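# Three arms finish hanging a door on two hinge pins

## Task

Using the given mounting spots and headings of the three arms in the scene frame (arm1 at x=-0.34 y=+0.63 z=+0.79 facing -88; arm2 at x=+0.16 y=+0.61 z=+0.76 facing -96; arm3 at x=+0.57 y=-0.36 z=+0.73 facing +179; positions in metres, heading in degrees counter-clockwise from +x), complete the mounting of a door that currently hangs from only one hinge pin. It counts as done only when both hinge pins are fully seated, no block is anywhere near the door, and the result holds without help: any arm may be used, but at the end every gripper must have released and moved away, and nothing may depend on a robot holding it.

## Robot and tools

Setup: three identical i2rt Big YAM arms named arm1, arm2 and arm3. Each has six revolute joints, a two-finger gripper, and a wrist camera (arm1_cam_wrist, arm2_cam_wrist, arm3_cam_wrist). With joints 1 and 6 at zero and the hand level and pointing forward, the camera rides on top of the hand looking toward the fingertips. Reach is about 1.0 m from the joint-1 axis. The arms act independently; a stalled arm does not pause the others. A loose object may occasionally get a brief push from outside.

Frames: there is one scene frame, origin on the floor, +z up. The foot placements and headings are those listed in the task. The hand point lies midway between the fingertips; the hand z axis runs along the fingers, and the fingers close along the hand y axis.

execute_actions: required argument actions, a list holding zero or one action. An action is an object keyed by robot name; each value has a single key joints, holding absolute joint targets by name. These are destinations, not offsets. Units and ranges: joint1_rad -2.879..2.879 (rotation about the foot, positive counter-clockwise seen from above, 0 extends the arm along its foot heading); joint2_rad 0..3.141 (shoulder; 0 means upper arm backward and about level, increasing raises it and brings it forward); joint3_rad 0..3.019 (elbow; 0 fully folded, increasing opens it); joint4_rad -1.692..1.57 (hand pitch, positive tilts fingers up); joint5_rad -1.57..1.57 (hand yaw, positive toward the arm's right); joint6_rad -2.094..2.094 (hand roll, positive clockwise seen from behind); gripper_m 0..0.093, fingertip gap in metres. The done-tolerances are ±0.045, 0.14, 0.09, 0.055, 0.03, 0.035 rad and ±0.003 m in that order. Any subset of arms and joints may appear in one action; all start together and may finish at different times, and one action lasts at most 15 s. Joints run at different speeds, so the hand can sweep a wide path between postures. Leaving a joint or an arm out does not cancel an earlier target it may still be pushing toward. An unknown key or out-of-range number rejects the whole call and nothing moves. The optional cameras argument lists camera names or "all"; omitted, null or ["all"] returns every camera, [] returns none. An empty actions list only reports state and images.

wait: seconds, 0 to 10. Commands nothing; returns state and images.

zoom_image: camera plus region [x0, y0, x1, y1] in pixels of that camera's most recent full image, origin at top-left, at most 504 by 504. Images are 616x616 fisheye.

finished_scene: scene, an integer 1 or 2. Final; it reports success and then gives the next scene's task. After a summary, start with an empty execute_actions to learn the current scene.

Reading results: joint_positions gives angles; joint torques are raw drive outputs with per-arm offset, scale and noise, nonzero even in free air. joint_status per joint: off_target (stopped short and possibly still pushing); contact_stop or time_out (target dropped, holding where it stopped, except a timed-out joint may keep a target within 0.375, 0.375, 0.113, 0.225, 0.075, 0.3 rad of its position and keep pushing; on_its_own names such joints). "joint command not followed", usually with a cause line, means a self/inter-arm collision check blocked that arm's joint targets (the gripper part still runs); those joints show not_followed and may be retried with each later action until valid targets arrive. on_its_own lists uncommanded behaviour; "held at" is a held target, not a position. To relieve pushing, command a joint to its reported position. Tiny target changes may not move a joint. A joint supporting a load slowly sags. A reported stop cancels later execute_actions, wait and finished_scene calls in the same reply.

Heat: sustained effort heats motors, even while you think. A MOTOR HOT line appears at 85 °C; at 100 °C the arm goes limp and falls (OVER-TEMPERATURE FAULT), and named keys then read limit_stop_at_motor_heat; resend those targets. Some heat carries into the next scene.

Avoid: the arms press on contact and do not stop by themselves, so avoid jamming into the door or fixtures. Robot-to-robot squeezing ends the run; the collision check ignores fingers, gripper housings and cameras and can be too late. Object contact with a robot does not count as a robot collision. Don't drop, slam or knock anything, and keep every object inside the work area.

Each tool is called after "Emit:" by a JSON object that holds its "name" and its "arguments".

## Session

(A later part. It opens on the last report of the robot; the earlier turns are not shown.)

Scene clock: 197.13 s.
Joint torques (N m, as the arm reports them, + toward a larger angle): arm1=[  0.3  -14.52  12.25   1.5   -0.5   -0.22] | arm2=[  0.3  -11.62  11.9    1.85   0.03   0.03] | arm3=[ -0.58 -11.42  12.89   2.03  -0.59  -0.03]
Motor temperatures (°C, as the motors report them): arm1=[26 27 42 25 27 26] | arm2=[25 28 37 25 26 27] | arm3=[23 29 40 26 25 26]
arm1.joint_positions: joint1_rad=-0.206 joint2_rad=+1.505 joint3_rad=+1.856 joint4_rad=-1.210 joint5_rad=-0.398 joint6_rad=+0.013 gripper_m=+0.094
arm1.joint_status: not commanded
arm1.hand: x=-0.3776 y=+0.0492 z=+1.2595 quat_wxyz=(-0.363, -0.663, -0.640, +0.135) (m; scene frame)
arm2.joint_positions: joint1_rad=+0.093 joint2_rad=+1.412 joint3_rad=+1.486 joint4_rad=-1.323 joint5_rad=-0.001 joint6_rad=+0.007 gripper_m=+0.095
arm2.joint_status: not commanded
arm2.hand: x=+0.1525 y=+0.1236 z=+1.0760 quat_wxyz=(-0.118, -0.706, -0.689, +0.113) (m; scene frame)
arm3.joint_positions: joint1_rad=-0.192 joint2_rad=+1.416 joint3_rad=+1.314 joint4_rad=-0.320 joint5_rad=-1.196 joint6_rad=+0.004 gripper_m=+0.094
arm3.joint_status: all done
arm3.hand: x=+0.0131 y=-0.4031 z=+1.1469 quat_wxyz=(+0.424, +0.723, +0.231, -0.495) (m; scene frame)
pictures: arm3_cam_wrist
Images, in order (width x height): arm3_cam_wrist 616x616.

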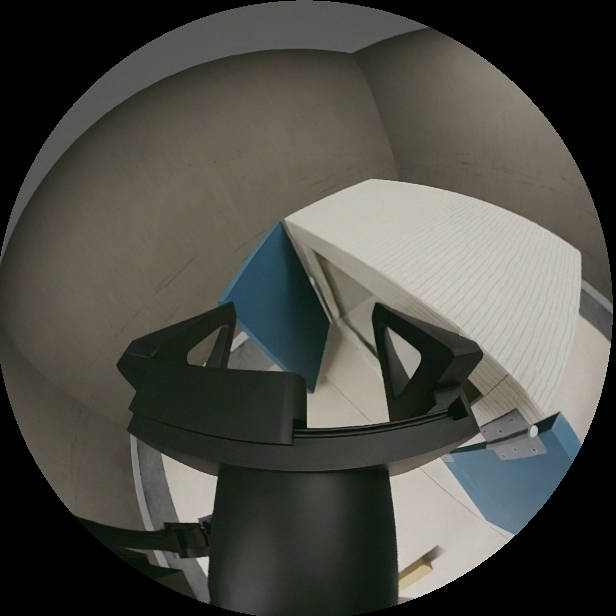

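Emit:
{"name": "execute_actions", "arguments": {"actions": [{"arm3":{"joints":{"joint1_rad":-0.28,"joint2_rad":1.1,"joint3_rad":1.0,"joint4_rad":-0.6,"joint5_rad":0}}}], "cameras": []}}

Emit:
{"name": "execute_actions", "arguments": {"actions": [{"arm3":{"joints":{"joint2_rad":1.33,"joint3_rad":0.75,"joint4_rad":0.1}}}]}}

Scene clock: 213.60 s.
Joint torques (N m, as the arm reports them, + toward a larger angle): arm1=[  0.19 -14.49  12.26   1.55  -0.5   -0.22] | arm2=[  0.66 -11.89  11.81   1.87   0.08   0.02] | arm3=[ 0.53 -5.95 10.23  1.29  0.04  0.  ]
Motor temperatures (°C, as the motors report them): arm1=[26 27 43 25 27 26] | arm2=[25 29 37 25 26 27] | arm3=[23 29 43 26 25 26]
arm1.joint_positions: joint1_rad=-0.206 joint2_rad=+1.505 joint3_rad=+1.856 joint4_rad=-1.210 joint5_rad=-0.398 joint6_rad=+0.013 gripper_m=+0.094
arm1.joint_status: not commanded
arm1.hand: x=-0.3776 y=+0.0492 z=+1.2595 quat_wxyz=(-0.363, -0.663, -0.640, +0.135) (m; scene frame)
arm2.joint_positions: joint1_rad=+0.093 joint2_rad=+1.412 joint3_rad=+1.486 joint4_rad=-1.323 joint5_rad=-0.001 joint6_rad=+0.007 gripper_m=+0.095
arm2.joint_status: not commanded
arm2.hand: x=+0.1525 y=+0.1236 z=+1.0760 quat_wxyz=(-0.118, -0.706, -0.689, +0.113) (m; scene frame)
arm3.joint_positions: joint1_rad=-0.282 joint2_rad=+1.093 joint3_rad=+0.998 joint4_rad=-0.591 joint5_rad=-0.004 joint6_rad=+0.004 gripper_m=+0.094
arm3.joint_status: all done
arm3.hand: x=+0.1125 y=-0.2175 z=+1.0328 quat_wxyz=(-0.061, +0.894, -0.135, -0.424) (m; scene frame)
pictures: none
No camera images: the call's "cameras" was empty. Leave "cameras" out to get every camera's image.

Scene clock: 214.93 s.
Joint torques (N m, as the arm reports them, + toward a larger angle): arm1=[  0.28 -14.49  12.3    1.55  -0.51  -0.23] | arm2=[  0.39 -11.65  11.89   1.62   0.06   0.01] | arm3=[ 0.88 -9.31 10.39  2.56  0.03  0.01]
Motor temperatures (°C, as the motors report them): arm1=[26 27 43 25 27 26] | arm2=[25 29 37 25 26 27] | arm3=[23 29 42 26 25 26]
arm1.joint_positions: joint1_rad=-0.206 joint2_rad=+1.505 joint3_rad=+1.856 joint4_rad=-1.210 joint5_rad=-0.398 joint6_rad=+0.013 gripper_m=+0.094
arm1.joint_status: not commanded
arm1.hand: x=-0.3776 y=+0.0492 z=+1.2595 quat_wxyz=(-0.363, -0.663, -0.640, +0.135) (m; scene frame)
arm2.joint_positions: joint1_rad=+0.093 joint2_rad=+1.412 joint3_rad=+1.486 joint4_rad=-1.323 joint5_rad=-0.001 joint6_rad=+0.007 gripper_m=+0.095
arm2.joint_status: not commanded
arm2.hand: x=+0.1525 y=+0.1236 z=+1.0760 quat_wxyz=(-0.118, -0.706, -0.689, +0.113) (m; scene frame)
arm3.joint_positions: joint1_rad=-0.282 joint2_rad=+1.344 joint3_rad=+0.727 joint4_rad=+0.079 joint5_rad=-0.004 joint6_rad=+0.004 gripper_m=+0.094
arm3.joint_status: all done
arm3.hand: x=+0.0676 y=-0.2036 z=+0.8945 quat_wxyz=(-0.071, +0.860, -0.129, -0.488) (m; scene frame)
pictures: arm1_cam_wrist, arm2_cam_wrist, arm3_cam_wrist
Images, in order (width x height): arm1_cam_wrist 616x616, arm2_cam_wrist 616x616, arm3_cam_wrist 616x616.

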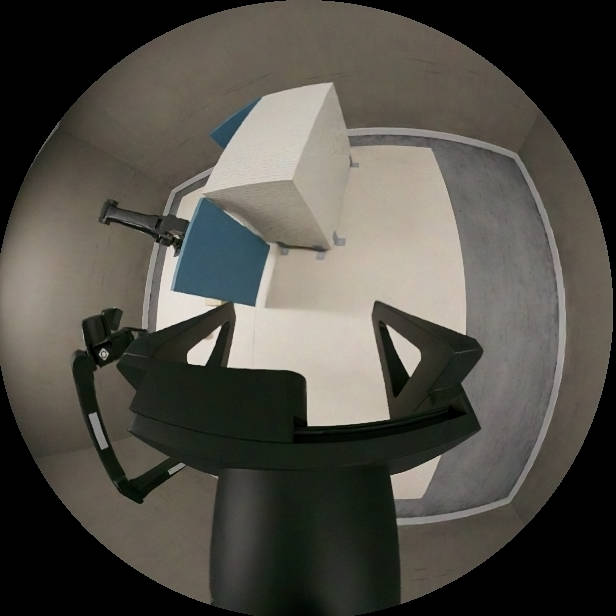

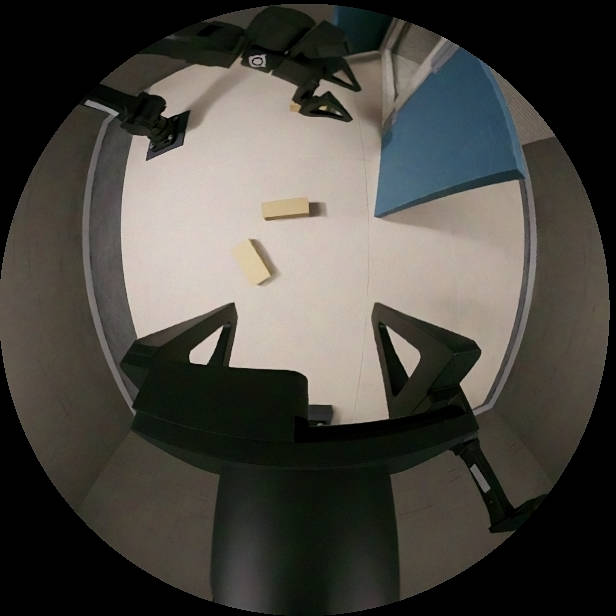

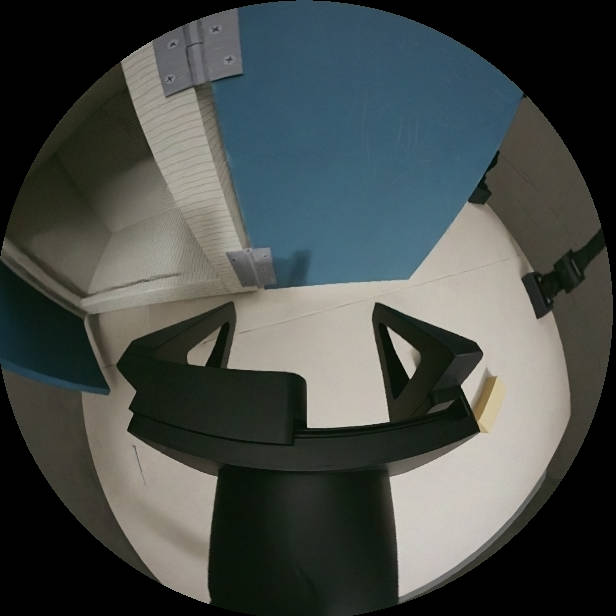

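Emit:
{"name": "zoom_image", "arguments": {"camera": "arm3_cam_wrist", "region": [210, 230, 300, 300]}}

Emit:
{"name": "zoom_image", "arguments": {"camera": "arm3_cam_wrist", "region": [0, 110, 260, 330]}}

Emit:
{"name": "zoom_image", "arguments": {"camera": "arm3_cam_wrist", "region": [140, 10, 260, 110]}}

Region (210, 230, 300, 300) of arm3_cam_wrist's 616x616 image, scaled by 5.600, with more detail than that image has.

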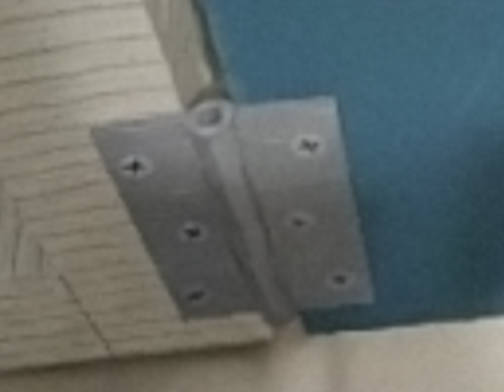

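Region (0, 110, 260, 330) of arm3_cam_wrist's 616x616 image, scaled by 1.938, with more detail than that image has; it fills the top 426 rows of this view, and the rest is white.

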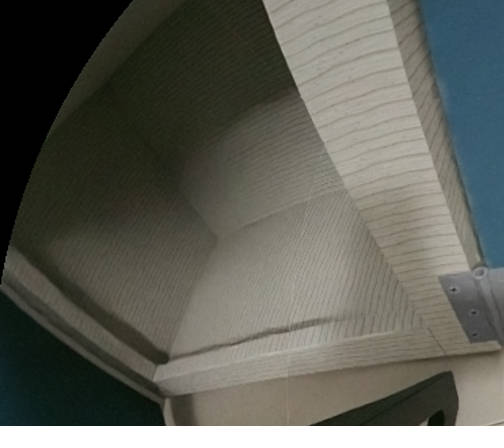

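Region (140, 10, 260, 110) of arm3_cam_wrist's 616x616 image, scaled by 4.200, with more detail than that image has.

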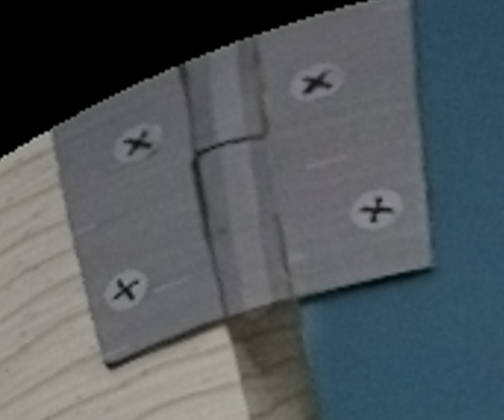

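Emit:
{"name": "execute_actions", "arguments": {"actions": [{"arm1":{"joints":{"joint1_rad":0.15,"joint2_rad":1.1,"joint3_rad":1.2,"joint4_rad":-1.3,"joint5_rad":0}},"arm2":{"joints":{"joint1_rad":1.0,"joint2_rad":1.1,"joint3_rad":1.2,"joint4_rad":-1.3}},"arm3":{"joints":{"joint2_rad":1.0,"joint3_rad":1.0,"joint4_rad":-1.2}}}]}}

Scene clock: 230.77 s.
Joint torques (N m, as the arm reports them, + toward a larger angle): arm1=[-0.62 -8.02 10.21  0.45 -0.01 -0.17] | arm2=[-0.43 -5.52 10.35  1.39  0.1   0.  ] | arm3=[ 0.26 -4.79 10.23  0.67  0.05  0.  ]
Motor temperatures (°C, as the motors report them): arm1=[26 27 43 25 27 26] | arm2=[25 29 37 25 26 27] | arm3=[23 29 42 27 25 26]
arm1.joint_positions: joint1_rad=+0.157 joint2_rad=+1.109 joint3_rad=+1.182 joint4_rad=-1.292 joint5_rad=-0.002 joint6_rad=+0.012 gripper_m=+0.094
arm1.joint_status: all done
arm1.hand: x=-0.2724 y=+0.2559 z=+1.0901 quat_wxyz=(-0.137, -0.631, -0.757, +0.106) (m; scene frame)
arm2.joint_positions: joint1_rad=+0.996 joint2_rad=+1.093 joint3_rad=+1.204 joint4_rad=-1.315 joint5_rad=+0.000 joint6_rad=+0.007 gripper_m=+0.095
arm2.joint_status: all done
arm2.hand: x=+0.4518 y=+0.3732 z=+1.0772 quat_wxyz=(-0.177, -0.333, -0.924, +0.062) (m; scene frame)
arm3.joint_positions: joint1_rad=-0.282 joint2_rad=+1.001 joint3_rad=+0.991 joint4_rad=-1.189 joint5_rad=-0.004 joint6_rad=+0.004 gripper_m=+0.094
arm3.joint_status: all done
arm3.hand: x=+0.2392 y=-0.2563 z=+0.9798 quat_wxyz=(-0.025, +0.972, -0.147, -0.183) (m; scene frame)
pictures: arm1_cam_wrist, arm2_cam_wrist, arm3_cam_wrist
Images, in order (width x height): arm1_cam_wrist 616x616, arm2_cam_wrist 616x616, arm3_cam_wrist 616x616.

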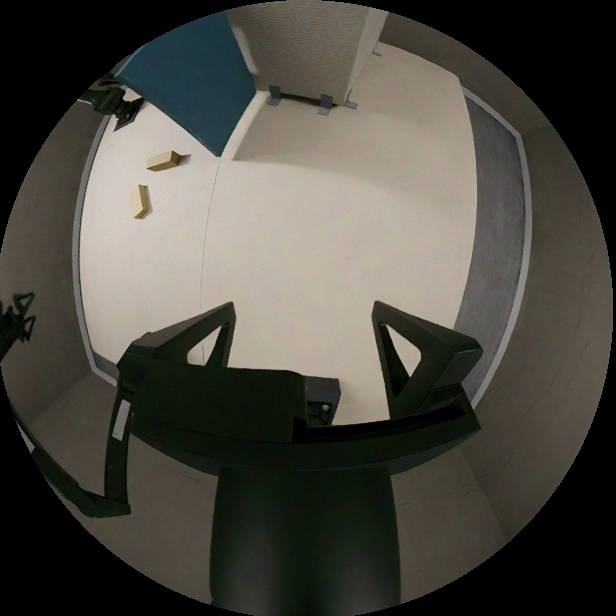

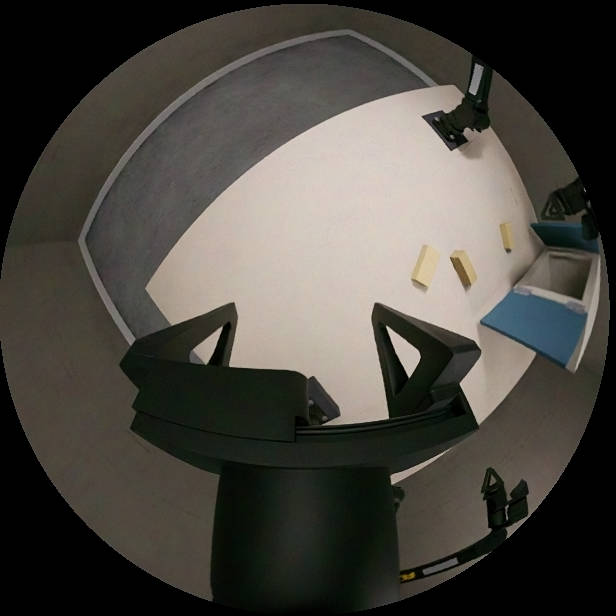

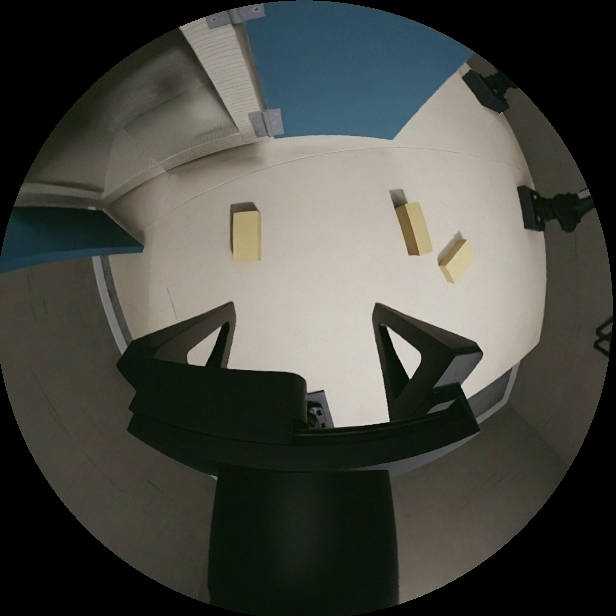

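Emit:
{"name": "zoom_image", "arguments": {"camera": "arm1_cam_wrist", "region": [200, 30, 400, 170]}}

Emit:
{"name": "zoom_image", "arguments": {"camera": "arm3_cam_wrist", "region": [0, 60, 300, 280]}}

Emit:
{"name": "zoom_image", "arguments": {"camera": "arm2_cam_wrist", "region": [460, 200, 610, 380]}}

Region (200, 30, 400, 170) of arm1_cam_wrist's 616x616 image, scaled by 2.520, with more detail than that image has; it fills the top 353 rows of this view, and the rest is white.

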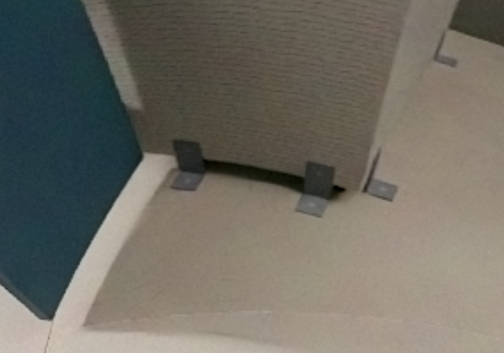

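Region (0, 60, 300, 280) of arm3_cam_wrist's 616x616 image, scaled by 1.680, with more detail than that image has; it fills the top 370 rows of this view, and the rest is white.

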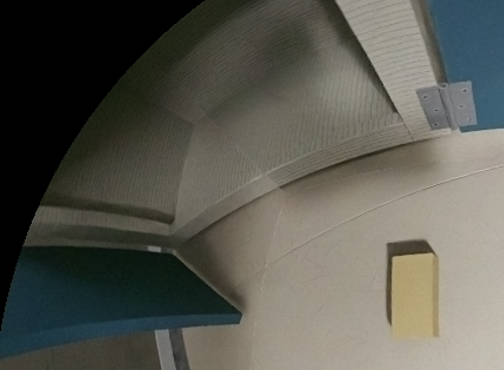

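Region (460, 200, 610, 380) of arm2_cam_wrist's 616x616 image, scaled by 2.800, with more detail than that image has.

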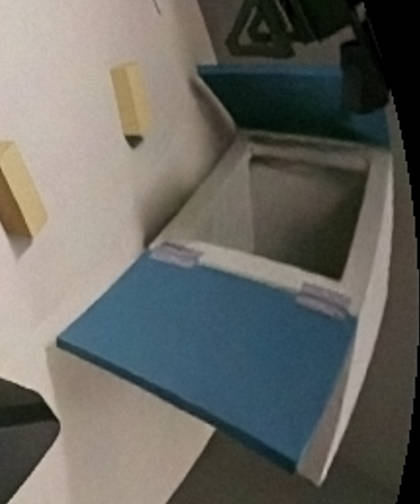

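Emit:
{"name": "execute_actions", "arguments": {"actions": [{"arm3":{"joints":{"joint1_rad":0.05,"joint2_rad":1.25,"joint3_rad":0.85,"joint4_rad":0.1}}}], "cameras": ["arm3_cam_wrist"]}}

Scene clock: 251.47 s.
Joint torques (N m, as the arm reports them, + toward a larger angle): arm1=[-0.57 -8.37 10.11  0.48 -0.03 -0.17] | arm2=[-0.59 -5.44 10.42  1.45  0.09  0.03] | arm3=[ 0.11 -9.44 10.46  2.55 -0.09 -0.02]
Motor temperatures (°C, as the motors report them): arm1=[26 26 41 25 27 26] | arm2=[25 28 37 25 26 27] | arm3=[23 28 41 26 25 26]
arm1.joint_positions: joint1_rad=+0.157 joint2_rad=+1.109 joint3_rad=+1.182 joint4_rad=-1.292 joint5_rad=-0.002 joint6_rad=+0.012 gripper_m=+0.094
arm1.joint_status: not commanded
arm1.hand: x=-0.2724 y=+0.2559 z=+1.0901 quat_wxyz=(-0.137, -0.631, -0.757, +0.106) (m; scene frame)
arm2.joint_positions: joint1_rad=+0.996 joint2_rad=+1.093 joint3_rad=+1.204 joint4_rad=-1.315 joint5_rad=+0.000 joint6_rad=+0.007 gripper_m=+0.095
arm2.joint_status: not commanded
arm2.hand: x=+0.4518 y=+0.3732 z=+1.0772 quat_wxyz=(-0.177, -0.333, -0.924, +0.062) (m; scene frame)
arm3.joint_positions: joint1_rad=+0.048 joint2_rad=+1.268 joint3_rad=+0.836 joint4_rad=+0.078 joint5_rad=-0.002 joint6_rad=+0.004 gripper_m=+0.094
arm3.joint_status: all done
arm3.hand: x=+0.0190 y=-0.3753 z=+0.9937 quat_wxyz=(+0.011, +0.821, +0.012, -0.571) (m; scene frame)
pictures: arm3_cam_wrist
Images, in order (width x height): arm3_cam_wrist 616x616.

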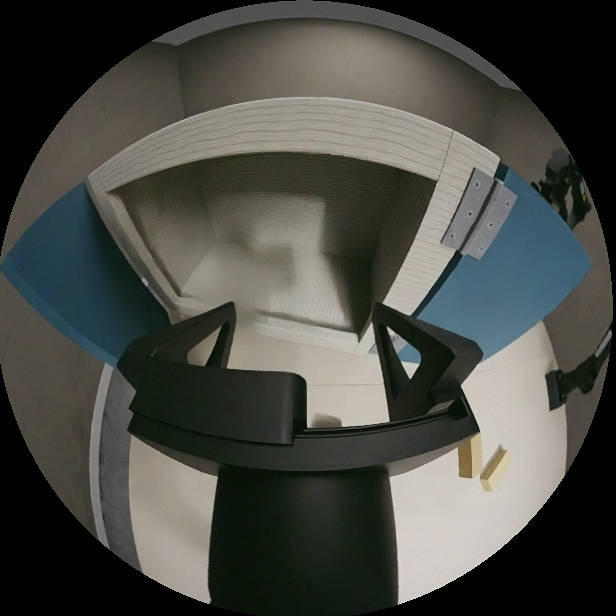

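Emit:
{"name": "zoom_image", "arguments": {"camera": "arm3_cam_wrist", "region": [70, 160, 230, 330]}}

Emit:
{"name": "zoom_image", "arguments": {"camera": "arm3_cam_wrist", "region": [170, 150, 450, 360]}}

Region (70, 160, 230, 330) of arm3_cam_wrist's 616x616 image, scaled by 2.965, with more detail than that image has; it fills the left 474 columns of this view, and the rest is white.

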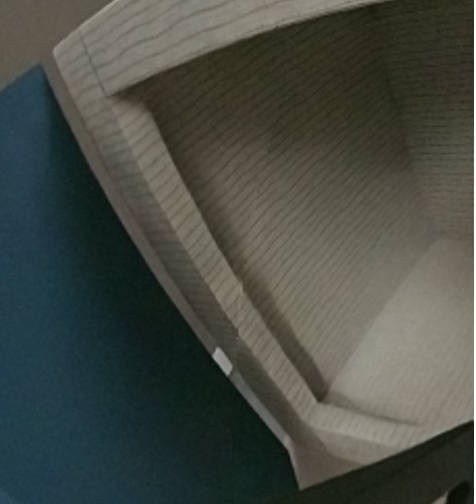

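Region (170, 150, 450, 360) of arm3_cam_wrist's 616x616 image, scaled by 1.800, with more detail than that image has; it fills the top 378 rows of this view, and the rest is white.

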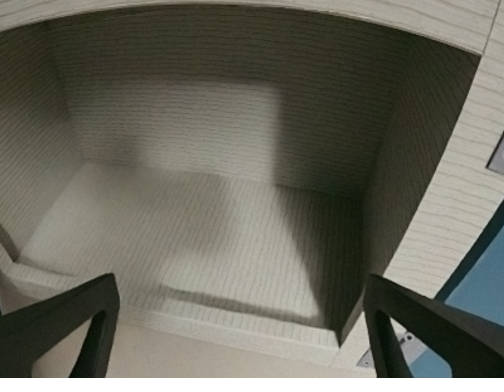

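Emit:
{"name": "execute_actions", "arguments": {"actions": [{"arm1":{"joints":{"joint1_rad":-0.35,"joint2_rad":1.85,"joint3_rad":2.2,"joint4_rad":-1.3,"joint5_rad":-0.3}},"arm3":{"joints":{"joint2_rad":1.0,"joint3_rad":1.1,"joint4_rad":-1.2}}}], "cameras": ["arm1_cam_wrist"]}}

Scene clock: 266.83 s.
Joint torques (N m, as the arm reports them, + toward a larger angle): arm1=[  0.44 -19.9   11.76   0.96  -0.44  -0.21] | arm2=[-0.89 -5.82 10.3   1.54  0.05  0.03] | arm3=[-0.18 -5.03 10.09  0.8  -0.08  0.01]
Motor temperatures (°C, as the motors report them): arm1=[26 26 41 25 27 26] | arm2=[25 28 37 25 26 27] | arm3=[23 29 42 27 25 26]
arm1.joint_positions: joint1_rad=-0.352 joint2_rad=+1.848 joint3_rad=+2.162 joint4_rad=-1.297 joint5_rad=-0.298 joint6_rad=+0.012 gripper_m=+0.094
arm1.joint_status: all done
arm1.hand: x=-0.5107 y=-0.0402 z=+1.1858 quat_wxyz=(-0.284, -0.745, -0.586, +0.142) (m; scene frame)
arm2.joint_positions: joint1_rad=+0.996 joint2_rad=+1.093 joint3_rad=+1.204 joint4_rad=-1.315 joint5_rad=+0.000 joint6_rad=+0.007 gripper_m=+0.095
arm2.joint_status: not commanded
arm2.hand: x=+0.4518 y=+0.3732 z=+1.0772 quat_wxyz=(-0.177, -0.333, -0.924, +0.062) (m; scene frame)
arm3.joint_positions: joint1_rad=+0.048 joint2_rad=+1.002 joint3_rad=+1.091 joint4_rad=-1.189 joint5_rad=-0.002 joint6_rad=+0.004 gripper_m=+0.094
arm3.joint_status: all done
arm3.hand: x=+0.2030 y=-0.3694 z=+1.0278 quat_wxyz=(+0.005, +0.972, +0.014, -0.233) (m; scene frame)
pictures: arm1_cam_wrist
Images, in order (width x height): arm1_cam_wrist 616x616.

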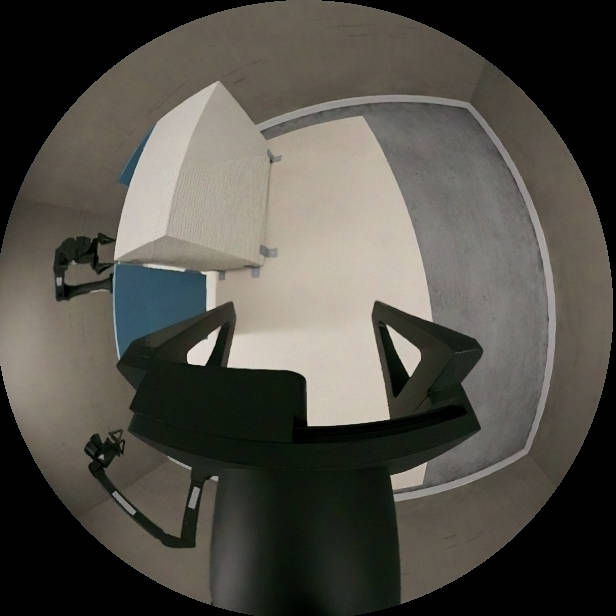

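Emit:
{"name": "execute_actions", "arguments": {"actions": [{"arm3":{"joints":{"joint1_rad":0.9,"joint2_rad":1.1,"joint3_rad":1.5,"joint4_rad":-1.2}}}], "cameras": []}}

Emit:
{"name": "execute_actions", "arguments": {"actions": [{"arm3":{"joints":{"joint1_rad":0.75,"joint2_rad":1.7,"joint3_rad":2.1,"joint4_rad":-1.2,"joint5_rad":0.5}}}], "cameras": ["arm3_cam_wrist"]}}

Scene clock: 278.10 s.
Joint torques (N m, as the arm reports them, + toward a larger angle): arm1=[ -0.02 -19.56  11.73   0.94  -0.44  -0.2 ] | arm2=[-0.74 -5.55 10.37  1.51  0.05  0.01] | arm3=[ 0.93 -6.62 12.6   1.28 -0.11  0.02]
Motor temperatures (°C, as the motors report them): arm1=[26 27 43 25 27 26] | arm2=[25 28 37 25 26 27] | arm3=[23 28 43 26 25 26]
arm1.joint_positions: joint1_rad=-0.352 joint2_rad=+1.848 joint3_rad=+2.162 joint4_rad=-1.297 joint5_rad=-0.298 joint6_rad=+0.012 gripper_m=+0.094
arm1.joint_status: not commanded
arm1.hand: x=-0.5107 y=-0.0402 z=+1.1858 quat_wxyz=(-0.284, -0.745, -0.586, +0.142) (m; scene frame)
arm2.joint_positions: joint1_rad=+0.996 joint2_rad=+1.093 joint3_rad=+1.204 joint4_rad=-1.315 joint5_rad=+0.000 joint6_rad=+0.007 gripper_m=+0.095
arm2.joint_status: not commanded
arm2.hand: x=+0.4518 y=+0.3732 z=+1.0772 quat_wxyz=(-0.177, -0.333, -0.924, +0.062) (m; scene frame)
arm3.joint_positions: joint1_rad=+0.892 joint2_rad=+1.104 joint3_rad=+1.461 joint4_rad=-1.195 joint5_rad=-0.001 joint6_rad=+0.004 gripper_m=+0.094
arm3.joint_status: all done
arm3.hand: x=+0.2917 y=-0.6914 z=+1.1763 quat_wxyz=(+0.153, +0.846, +0.395, -0.324) (m; scene frame)
pictures: none
No camera images: the call's "cameras" was empty. Leave "cameras" out to get every camera's image.

Scene clock: 279.60 s.
Joint torques (N m, as the arm reports them, + toward a larger angle): arm1=[ -0.01 -19.25  11.75   0.95  -0.43  -0.2 ] | arm2=[-0.26 -5.64 10.36  1.47  0.05  0.02] | arm3=[  0.21 -15.39  13.51   1.24   0.29   0.05]
Motor temperatures (°C, as the motors report them): arm1=[26 27 43 25 27 26] | arm2=[25 28 37 25 26 27] | arm3=[23 29 43 26 25 26]
arm1.joint_positions: joint1_rad=-0.352 joint2_rad=+1.848 joint3_rad=+2.162 joint4_rad=-1.297 joint5_rad=-0.298 joint6_rad=+0.012 gripper_m=+0.094
arm1.joint_status: not commanded
arm1.hand: x=-0.5107 y=-0.0402 z=+1.1858 quat_wxyz=(-0.284, -0.745, -0.586, +0.142) (m; scene frame)
arm2.joint_positions: joint1_rad=+0.996 joint2_rad=+1.093 joint3_rad=+1.204 joint4_rad=-1.315 joint5_rad=+0.000 joint6_rad=+0.007 gripper_m=+0.095
arm2.joint_status: not commanded
arm2.hand: x=+0.4518 y=+0.3732 z=+1.0772 quat_wxyz=(-0.177, -0.333, -0.924, +0.062) (m; scene frame)
arm3.joint_positions: joint1_rad=+0.749 joint2_rad=+1.718 joint3_rad=+2.048 joint4_rad=-1.196 joint5_rad=+0.496 joint6_rad=+0.004 gripper_m=+0.094
arm3.joint_status: all done
arm3.hand: x=+0.0305 y=-0.7327 z=+1.1737 quat_wxyz=(-0.095, +0.880, +0.245, -0.395) (m; scene frame)
pictures: arm3_cam_wrist
Images, in order (width x height): arm3_cam_wrist 616x616.

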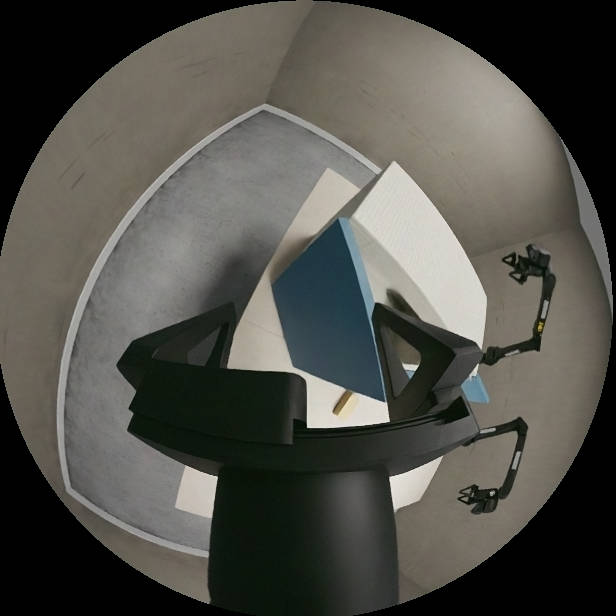

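Emit:
{"name": "zoom_image", "arguments": {"camera": "arm2_cam_wrist", "region": [390, 100, 540, 310]}}

Emit:
{"name": "zoom_image", "arguments": {"camera": "arm1_cam_wrist", "region": [100, 70, 300, 290]}}

This scene's latest camera images include none from arm2_cam_wrist. They are from: arm3_cam_wrist. Call execute_actions without "cameras", or with arm2_cam_wrist in "cameras", to get its image.

This scene's latest camera images include none from arm1_cam_wrist. They are from: arm3_cam_wrist. Call execute_actions without "cameras", or with arm1_cam_wrist in "cameras", to get its image.

Emit:
{"name": "execute_actions", "arguments": {"actions": [{"arm2":{"joints":{"joint1_rad":0.2,"joint2_rad":1.45,"joint3_rad":1.3,"joint4_rad":-1.2}},"arm1":{"joints":{"joint1_rad":0.1,"joint2_rad":1.0,"joint3_rad":1.2,"joint4_rad":-1.69,"joint5_rad":0}},"arm3":{"joints":{"joint1_rad":0.7,"joint2_rad":1.0,"joint3_rad":1.3,"joint4_rad":-1.69,"joint5_rad":0}}}]}}

Scene clock: 294.67 s.
Joint torques (N m, as the arm reports them, + toward a larger angle): arm1=[-0.55 -5.79  8.98  0.18 -0.06 -0.16] | arm2=[ -0.02 -11.93  13.03   1.22   0.04   0.06] | arm3=[ 0.01 -3.39  8.87  0.47 -0.29 -0.01]
Motor temperatures (°C, as the motors report them): arm1=[26 28 43 25 27 26] | arm2=[25 28 37 25 26 27] | arm3=[23 31 46 26 25 26]
arm1.joint_positions: joint1_rad=+0.104 joint2_rad=+1.005 joint3_rad=+1.188 joint4_rad=-1.685 joint5_rad=-0.002 joint6_rad=+0.011 gripper_m=+0.094
arm1.joint_status: all done
arm1.hand: x=-0.3079 y=+0.3625 z=+1.1046 quat_wxyz=(-0.027, -0.659, -0.751, +0.018) (m; scene frame)
arm2.joint_positions: joint1_rad=+0.194 joint2_rad=+1.462 joint3_rad=+1.266 joint4_rad=-1.214 joint5_rad=+0.000 joint6_rad=+0.007 gripper_m=+0.095
arm2.joint_status: all done
arm2.hand: x=+0.2004 y=+0.1498 z=+0.9632 quat_wxyz=(-0.064, -0.677, -0.731, +0.054) (m; scene frame)
arm3.joint_positions: joint1_rad=+0.704 joint2_rad=+0.998 joint3_rad=+1.297 joint4_rad=-1.684 joint5_rad=+0.004 joint6_rad=+0.004 gripper_m=+0.094
arm3.joint_status: all done
arm3.hand: x=+0.3498 y=-0.5372 z=+1.0832 quat_wxyz=(+0.029, +0.938, +0.334, -0.088) (m; scene frame)
pictures: arm1_cam_wrist, arm2_cam_wrist, arm3_cam_wrist
Images, in order (width x height): arm1_cam_wrist 616x616, arm2_cam_wrist 616x616, arm3_cam_wrist 616x616.

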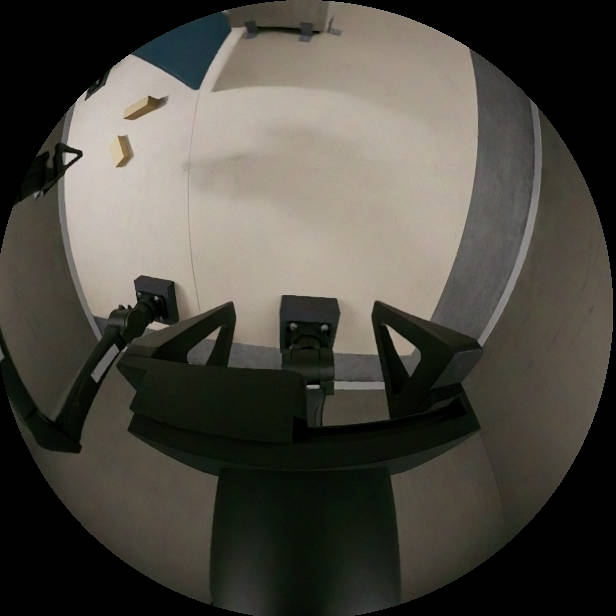

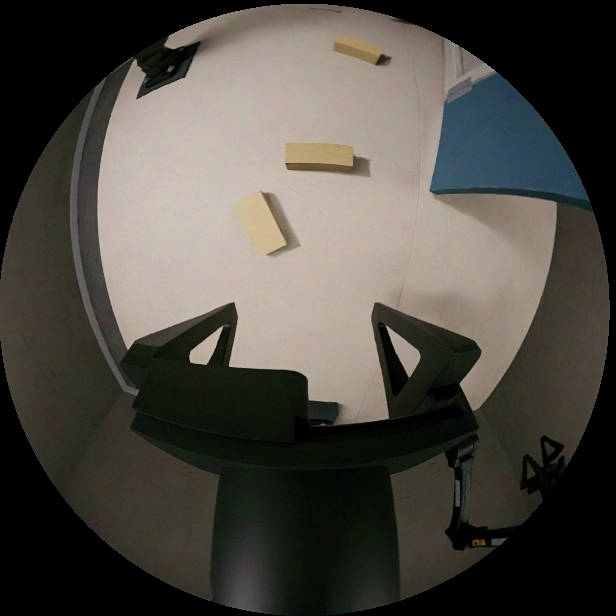

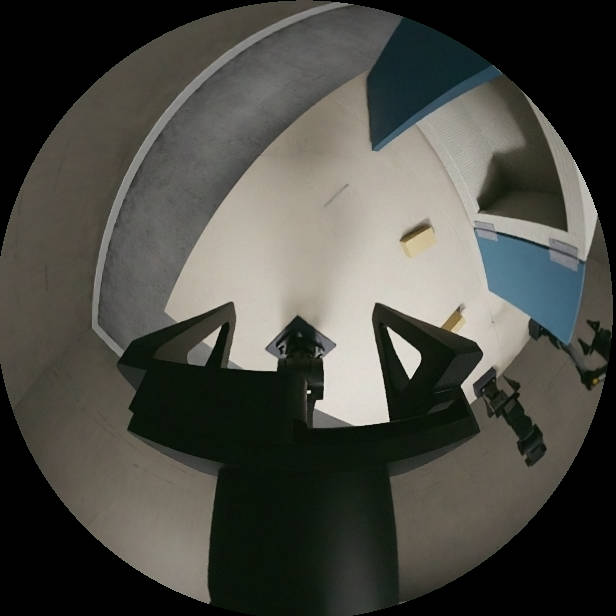

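Emit:
{"name": "zoom_image", "arguments": {"camera": "arm3_cam_wrist", "region": [310, 170, 365, 220]}}

Region (310, 170, 365, 220) of arm3_cam_wrist's 616x616 image, scaled by 9.164, with more detail than that image has; it fills the top 458 rows of this view, and the rest is white.

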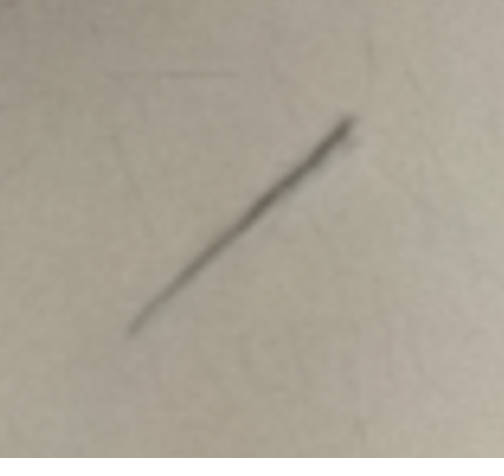

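Emit:
{"name": "execute_actions", "arguments": {"actions": [{"arm3":{"joints":{"joint1_rad":0.52,"joint2_rad":1.39,"joint3_rad":1.087,"joint4_rad":-1.1}}}], "cameras": ["arm3_cam_wrist"]}}

Emit:
{"name": "zoom_image", "arguments": {"camera": "arm3_cam_wrist", "region": [240, 180, 400, 320]}}

Scene clock: 312.67 s.
Joint torques (N m, as the arm reports them, + toward a larger angle): arm1=[-0.4  -5.45  9.09  0.22 -0.05 -0.14] | arm2=[  0.   -12.31  13.04   1.13   0.05   0.03] | arm3=[  0.14 -10.36   9.47   1.17  -0.22  -0.01]
Motor temperatures (°C, as the motors report them): arm1=[26 26 41 25 27 26] | arm2=[25 28 39 25 26 27] | arm3=[23 29 43 26 25 26]
arm1.joint_positions: joint1_rad=+0.104 joint2_rad=+1.005 joint3_rad=+1.188 joint4_rad=-1.685 joint5_rad=-0.002 joint6_rad=+0.011 gripper_m=+0.094
arm1.joint_status: not commanded
arm1.hand: x=-0.3079 y=+0.3625 z=+1.1046 quat_wxyz=(-0.027, -0.659, -0.751, +0.018) (m; scene frame)
arm2.joint_positions: joint1_rad=+0.194 joint2_rad=+1.462 joint3_rad=+1.266 joint4_rad=-1.214 joint5_rad=+0.000 joint6_rad=+0.007 gripper_m=+0.095
arm2.joint_status: not commanded
arm2.hand: x=+0.2004 y=+0.1498 z=+0.9632 quat_wxyz=(-0.064, -0.677, -0.731, +0.054) (m; scene frame)
arm3.joint_positions: joint1_rad=+0.523 joint2_rad=+1.408 joint3_rad=+1.076 joint4_rad=-1.115 joint5_rad=+0.002 joint6_rad=+0.004 gripper_m=+0.094
arm3.joint_status: all done
arm3.hand: x=+0.2035 y=-0.5603 z=+0.8735 quat_wxyz=(+0.014, +0.967, +0.249, -0.060) (m; scene frame)
pictures: arm3_cam_wrist
Images, in order (width x height): arm3_cam_wrist 616x616.

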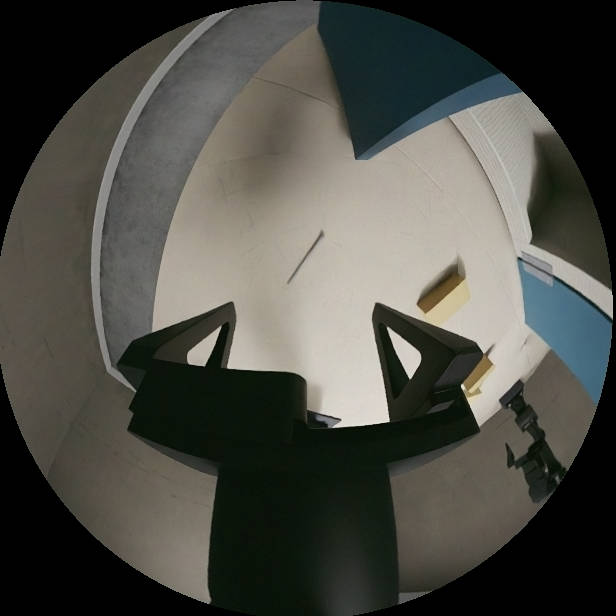

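Region (240, 180, 400, 320) of arm3_cam_wrist's 616x616 image, scaled by 3.150, with more detail than that image has; it fills the top 441 rows of this view, and the rest is white.

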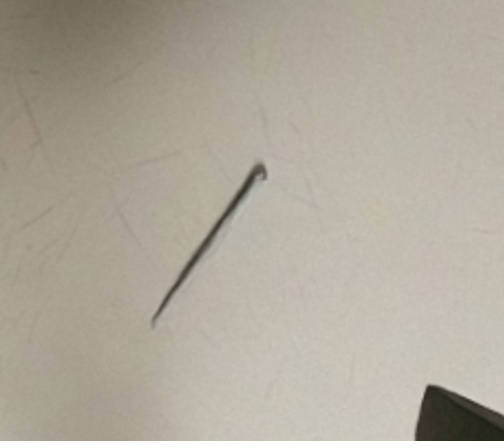

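Emit:
{"name": "execute_actions", "arguments": {"actions": [{"arm3":{"joints":{"joint1_rad":0.484,"joint2_rad":1.64,"joint3_rad":1.13,"joint4_rad":-1.06,"joint6_rad":0.59}},"arm2":{"joints":{"joint2_rad":1.1,"joint3_rad":1.2}}}], "cameras": ["arm3_cam_wrist"]}}

Scene clock: 336.90 s.
Joint torques (N m, as the arm reports them, + toward a larger angle): arm1=[-0.27 -5.47  9.07  0.23 -0.06 -0.16] | arm2=[-0.05 -5.9  11.71  1.56  0.04  0.01] | arm3=[ -0.8  -12.11  10.15   0.67  -0.17   0.13]
Motor temperatures (°C, as the motors report them): arm1=[26 26 41 25 27 26] | arm2=[25 29 40 25 26 27] | arm3=[23 30 43 26 25 26]
arm1.joint_positions: joint1_rad=+0.104 joint2_rad=+1.005 joint3_rad=+1.188 joint4_rad=-1.685 joint5_rad=-0.002 joint6_rad=+0.011 gripper_m=+0.094
arm1.joint_status: not commanded
arm1.hand: x=-0.3079 y=+0.3625 z=+1.1046 quat_wxyz=(-0.027, -0.659, -0.751, +0.018) (m; scene frame)
arm2.joint_positions: joint1_rad=+0.194 joint2_rad=+1.093 joint3_rad=+1.190 joint4_rad=-1.213 joint5_rad=+0.000 joint6_rad=+0.007 gripper_m=+0.095
arm2.joint_status: all done
arm2.hand: x=+0.1940 y=+0.2162 z=+1.0797 quat_wxyz=(-0.171, -0.661, -0.714, +0.152) (m; scene frame)
arm3.joint_positions: joint1_rad=+0.495 joint2_rad=+1.655 joint3_rad=+1.098 joint4_rad=-1.069 joint5_rad=+0.002 joint6_rad=+0.582 gripper_m=+0.094
arm3.joint_status: all done
arm3.hand: x=+0.1862 y=-0.5557 z=+0.7813 quat_wxyz=(-0.016, +0.998, -0.051, +0.024) (m; scene frame)
pictures: arm3_cam_wrist
Images, in order (width x height): arm3_cam_wrist 616x616.

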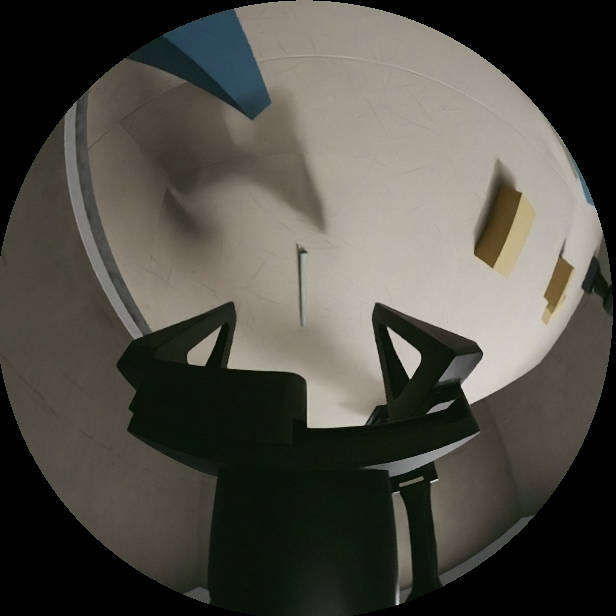

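Emit:
{"name": "execute_actions", "arguments": {"actions": [{"arm3":{"joints":{"joint2_rad":1.69,"joint4_rad":-1.01}}}], "cameras": ["arm3_cam_wrist"]}}

Scene clock: 346.17 s.
Joint torques (N m, as the arm reports them, + toward a larger angle): arm1=[-0.55 -5.57  9.08  0.21 -0.06 -0.14] | arm2=[-0.07 -5.78 11.64  1.61  0.03  0.05] | arm3=[ -0.93 -10.92  10.04   0.79  -0.17   0.11]
Motor temperatures (°C, as the motors report them): arm1=[26 26 41 25 27 26] | arm2=[25 28 39 25 26 27] | arm3=[23 30 43 26 25 26]
arm1.joint_positions: joint1_rad=+0.104 joint2_rad=+1.005 joint3_rad=+1.188 joint4_rad=-1.685 joint5_rad=-0.002 joint6_rad=+0.011 gripper_m=+0.094
arm1.joint_status: not commanded
arm1.hand: x=-0.3079 y=+0.3625 z=+1.1046 quat_wxyz=(-0.027, -0.659, -0.751, +0.018) (m; scene frame)
arm2.joint_positions: joint1_rad=+0.194 joint2_rad=+1.093 joint3_rad=+1.190 joint4_rad=-1.213 joint5_rad=+0.000 joint6_rad=+0.007 gripper_m=+0.095
arm2.joint_status: not commanded
arm2.hand: x=+0.1940 y=+0.2162 z=+1.0797 quat_wxyz=(-0.171, -0.661, -0.714, +0.152) (m; scene frame)
arm3.joint_positions: joint1_rad=+0.495 joint2_rad=+1.677 joint3_rad=+1.098 joint4_rad=-1.023 joint5_rad=+0.002 joint6_rad=+0.583 gripper_m=+0.094
arm3.joint_status: all done
arm3.hand: x=+0.1775 y=-0.5602 z=+0.7719 quat_wxyz=(-0.009, +0.999, -0.052, +0.013) (m; scene frame)
pictures: arm3_cam_wrist
Images, in order (width x height): arm3_cam_wrist 616x616.

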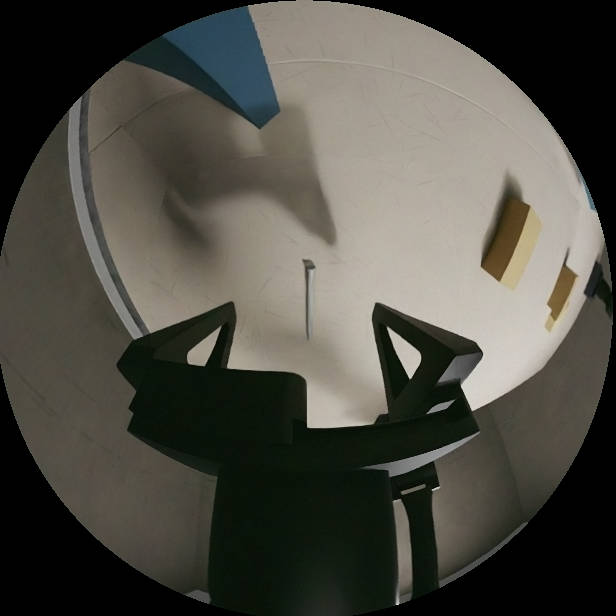

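Emit:
{"name": "execute_actions", "arguments": {"actions": [{"arm3":{"joints":{"joint2_rad":1.735,"joint3_rad":1.05,"joint4_rad":-0.935}}}], "cameras": ["arm3_cam_wrist"]}}

Scene clock: 353.20 s.
Joint torques (N m, as the arm reports them, + toward a larger angle): arm1=[-0.62 -5.51  9.08  0.18 -0.06 -0.16] | arm2=[-0.42 -5.56 11.66  1.47  0.06  0.03] | arm3=[ -0.52 -11.17   6.94   0.88  -0.13   0.09]
Motor temperatures (°C, as the motors report them): arm1=[26 26 41 25 27 26] | arm2=[25 28 39 25 26 27] | arm3=[23 30 43 26 25 26]
arm1.joint_positions: joint1_rad=+0.104 joint2_rad=+1.005 joint3_rad=+1.188 joint4_rad=-1.685 joint5_rad=-0.002 joint6_rad=+0.011 gripper_m=+0.094
arm1.joint_status: not commanded
arm1.hand: x=-0.3079 y=+0.3625 z=+1.1046 quat_wxyz=(-0.027, -0.659, -0.751, +0.018) (m; scene frame)
arm2.joint_positions: joint1_rad=+0.194 joint2_rad=+1.093 joint3_rad=+1.190 joint4_rad=-1.213 joint5_rad=+0.000 joint6_rad=+0.007 gripper_m=+0.095
arm2.joint_status: not commanded
arm2.hand: x=+0.1940 y=+0.2162 z=+1.0797 quat_wxyz=(-0.171, -0.661, -0.714, +0.152) (m; scene frame)
arm3.joint_positions: joint1_rad=+0.495 joint2_rad=+1.729 joint3_rad=+1.047 joint4_rad=-0.946 joint5_rad=+0.001 joint6_rad=+0.584 gripper_m=+0.094
arm3.joint_status: all done
arm3.hand: x=+0.1872 y=-0.5554 z=+0.7342 quat_wxyz=(-0.015, +0.998, -0.052, +0.025) (m; scene frame)
pictures: arm3_cam_wrist
Images, in order (width x height): arm3_cam_wrist 616x616.

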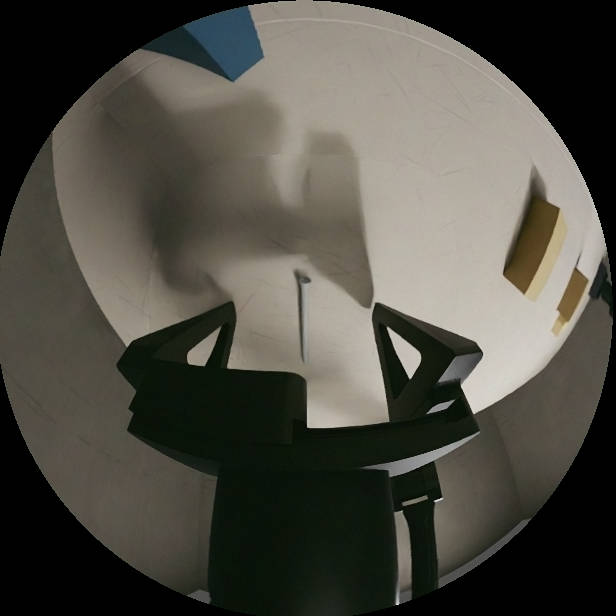

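Emit:
{"name": "execute_actions", "arguments": {"actions": [{"arm3":{"joints":{"gripper_m":0.0,"joint3_rad":1.06}}}], "cameras": ["arm3_cam_wrist"]}}

Scene clock: 356.93 s.
Joint torques (N m, as the arm reports them, + toward a larger angle): arm1=[-0.53 -5.42  9.05  0.17 -0.06 -0.16] | arm2=[-0.11 -5.23 11.59  1.56  0.03  0.01] | arm3=[ -0.6  -10.83   7.94   0.89  -0.11   0.11]
Motor temperatures (°C, as the motors report them): arm1=[26 25 41 25 27 26] | arm2=[25 28 39 25 26 27] | arm3=[23 30 42 26 25 26]
arm1.joint_positions: joint1_rad=+0.104 joint2_rad=+1.005 joint3_rad=+1.188 joint4_rad=-1.685 joint5_rad=-0.002 joint6_rad=+0.011 gripper_m=+0.094
arm1.joint_status: not commanded
arm1.hand: x=-0.3079 y=+0.3625 z=+1.1046 quat_wxyz=(-0.027, -0.659, -0.751, +0.018) (m; scene frame)
arm2.joint_positions: joint1_rad=+0.194 joint2_rad=+1.093 joint3_rad=+1.190 joint4_rad=-1.213 joint5_rad=+0.000 joint6_rad=+0.007 gripper_m=+0.095
arm2.joint_status: not commanded
arm2.hand: x=+0.1940 y=+0.2162 z=+1.0797 quat_wxyz=(-0.171, -0.661, -0.714, +0.152) (m; scene frame)
arm3.joint_positions: joint1_rad=+0.495 joint2_rad=+1.729 joint3_rad=+1.047 joint4_rad=-0.946 joint5_rad=+0.001 joint6_rad=+0.584 gripper_m=+0.002
arm3.joint_status: all done
arm3.hand: x=+0.1872 y=-0.5554 z=+0.7342 quat_wxyz=(-0.015, +0.998, -0.052, +0.025) (m; scene frame)
pictures: arm3_cam_wrist
Images, in order (width x height): arm3_cam_wrist 616x616.

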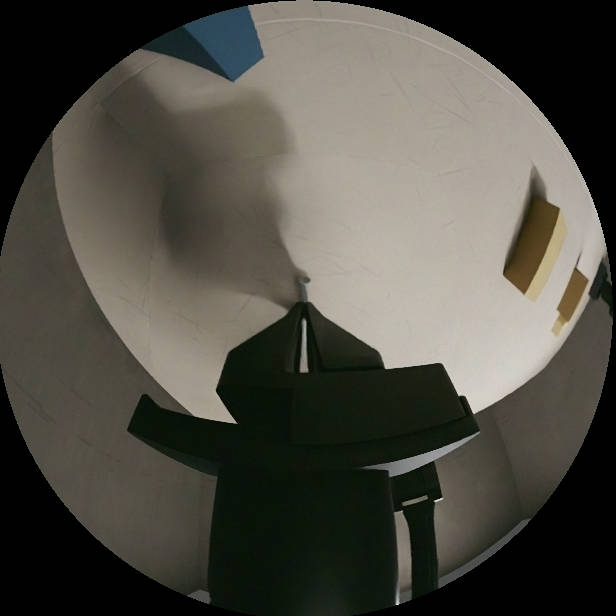

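Emit:
{"name": "execute_actions", "arguments": {"actions": [{"arm3":{"joints":{"joint2_rad":1.45,"joint3_rad":1.1,"joint4_rad":-1.1}}}], "cameras": ["arm3_cam_wrist"]}}

Emit:
{"name": "zoom_image", "arguments": {"camera": "arm3_cam_wrist", "region": [260, 250, 350, 390]}}

Scene clock: 363.07 s.
Joint torques (N m, as the arm reports them, + toward a larger angle): arm1=[-0.36 -5.52  9.07  0.19 -0.05 -0.15] | arm2=[-0.2  -5.6  11.77  1.69  0.04  0.03] | arm3=[-0.72 -8.12 11.12  0.34 -0.11  0.09]
Motor temperatures (°C, as the motors report them): arm1=[26 25 41 25 27 26] | arm2=[25 28 39 25 26 27] | arm3=[23 30 42 26 25 26]
arm1.joint_positions: joint1_rad=+0.104 joint2_rad=+1.005 joint3_rad=+1.188 joint4_rad=-1.685 joint5_rad=-0.002 joint6_rad=+0.011 gripper_m=+0.094
arm1.joint_status: not commanded
arm1.hand: x=-0.3079 y=+0.3625 z=+1.1046 quat_wxyz=(-0.027, -0.659, -0.751, +0.018) (m; scene frame)
arm2.joint_positions: joint1_rad=+0.194 joint2_rad=+1.093 joint3_rad=+1.190 joint4_rad=-1.213 joint5_rad=+0.000 joint6_rad=+0.007 gripper_m=+0.095
arm2.joint_status: not commanded
arm2.hand: x=+0.1940 y=+0.2162 z=+1.0797 quat_wxyz=(-0.171, -0.661, -0.714, +0.152) (m; scene frame)
arm3.joint_positions: joint1_rad=+0.495 joint2_rad=+1.437 joint3_rad=+1.070 joint4_rad=-1.090 joint5_rad=+0.001 joint6_rad=+0.584 gripper_m=+0.002
arm3.joint_status: all done
arm3.hand: x=+0.1944 y=-0.5517 z=+0.8603 quat_wxyz=(+0.028, +0.997, -0.052, -0.049) (m; scene frame)
pictures: arm3_cam_wrist
Images, in order (width x height): arm3_cam_wrist 616x616.

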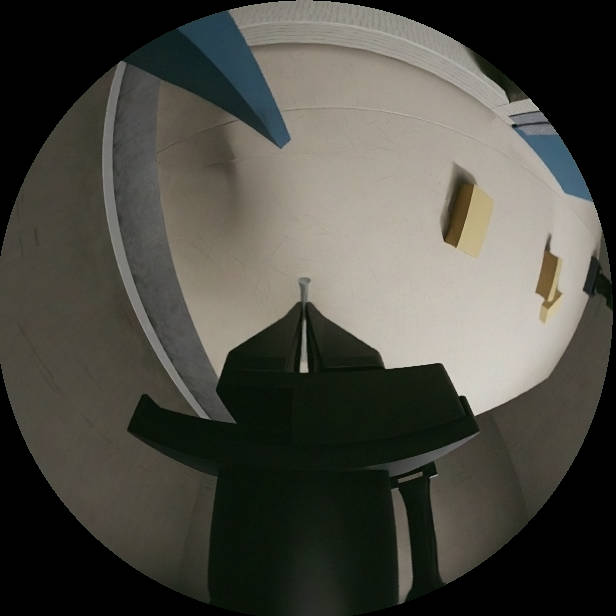

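Region (260, 250, 350, 390) of arm3_cam_wrist's 616x616 image, scaled by 3.600, with more detail than that image has; it fills the left 324 columns of this view, and the rest is white.

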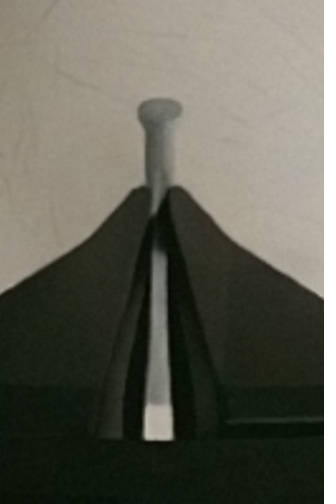

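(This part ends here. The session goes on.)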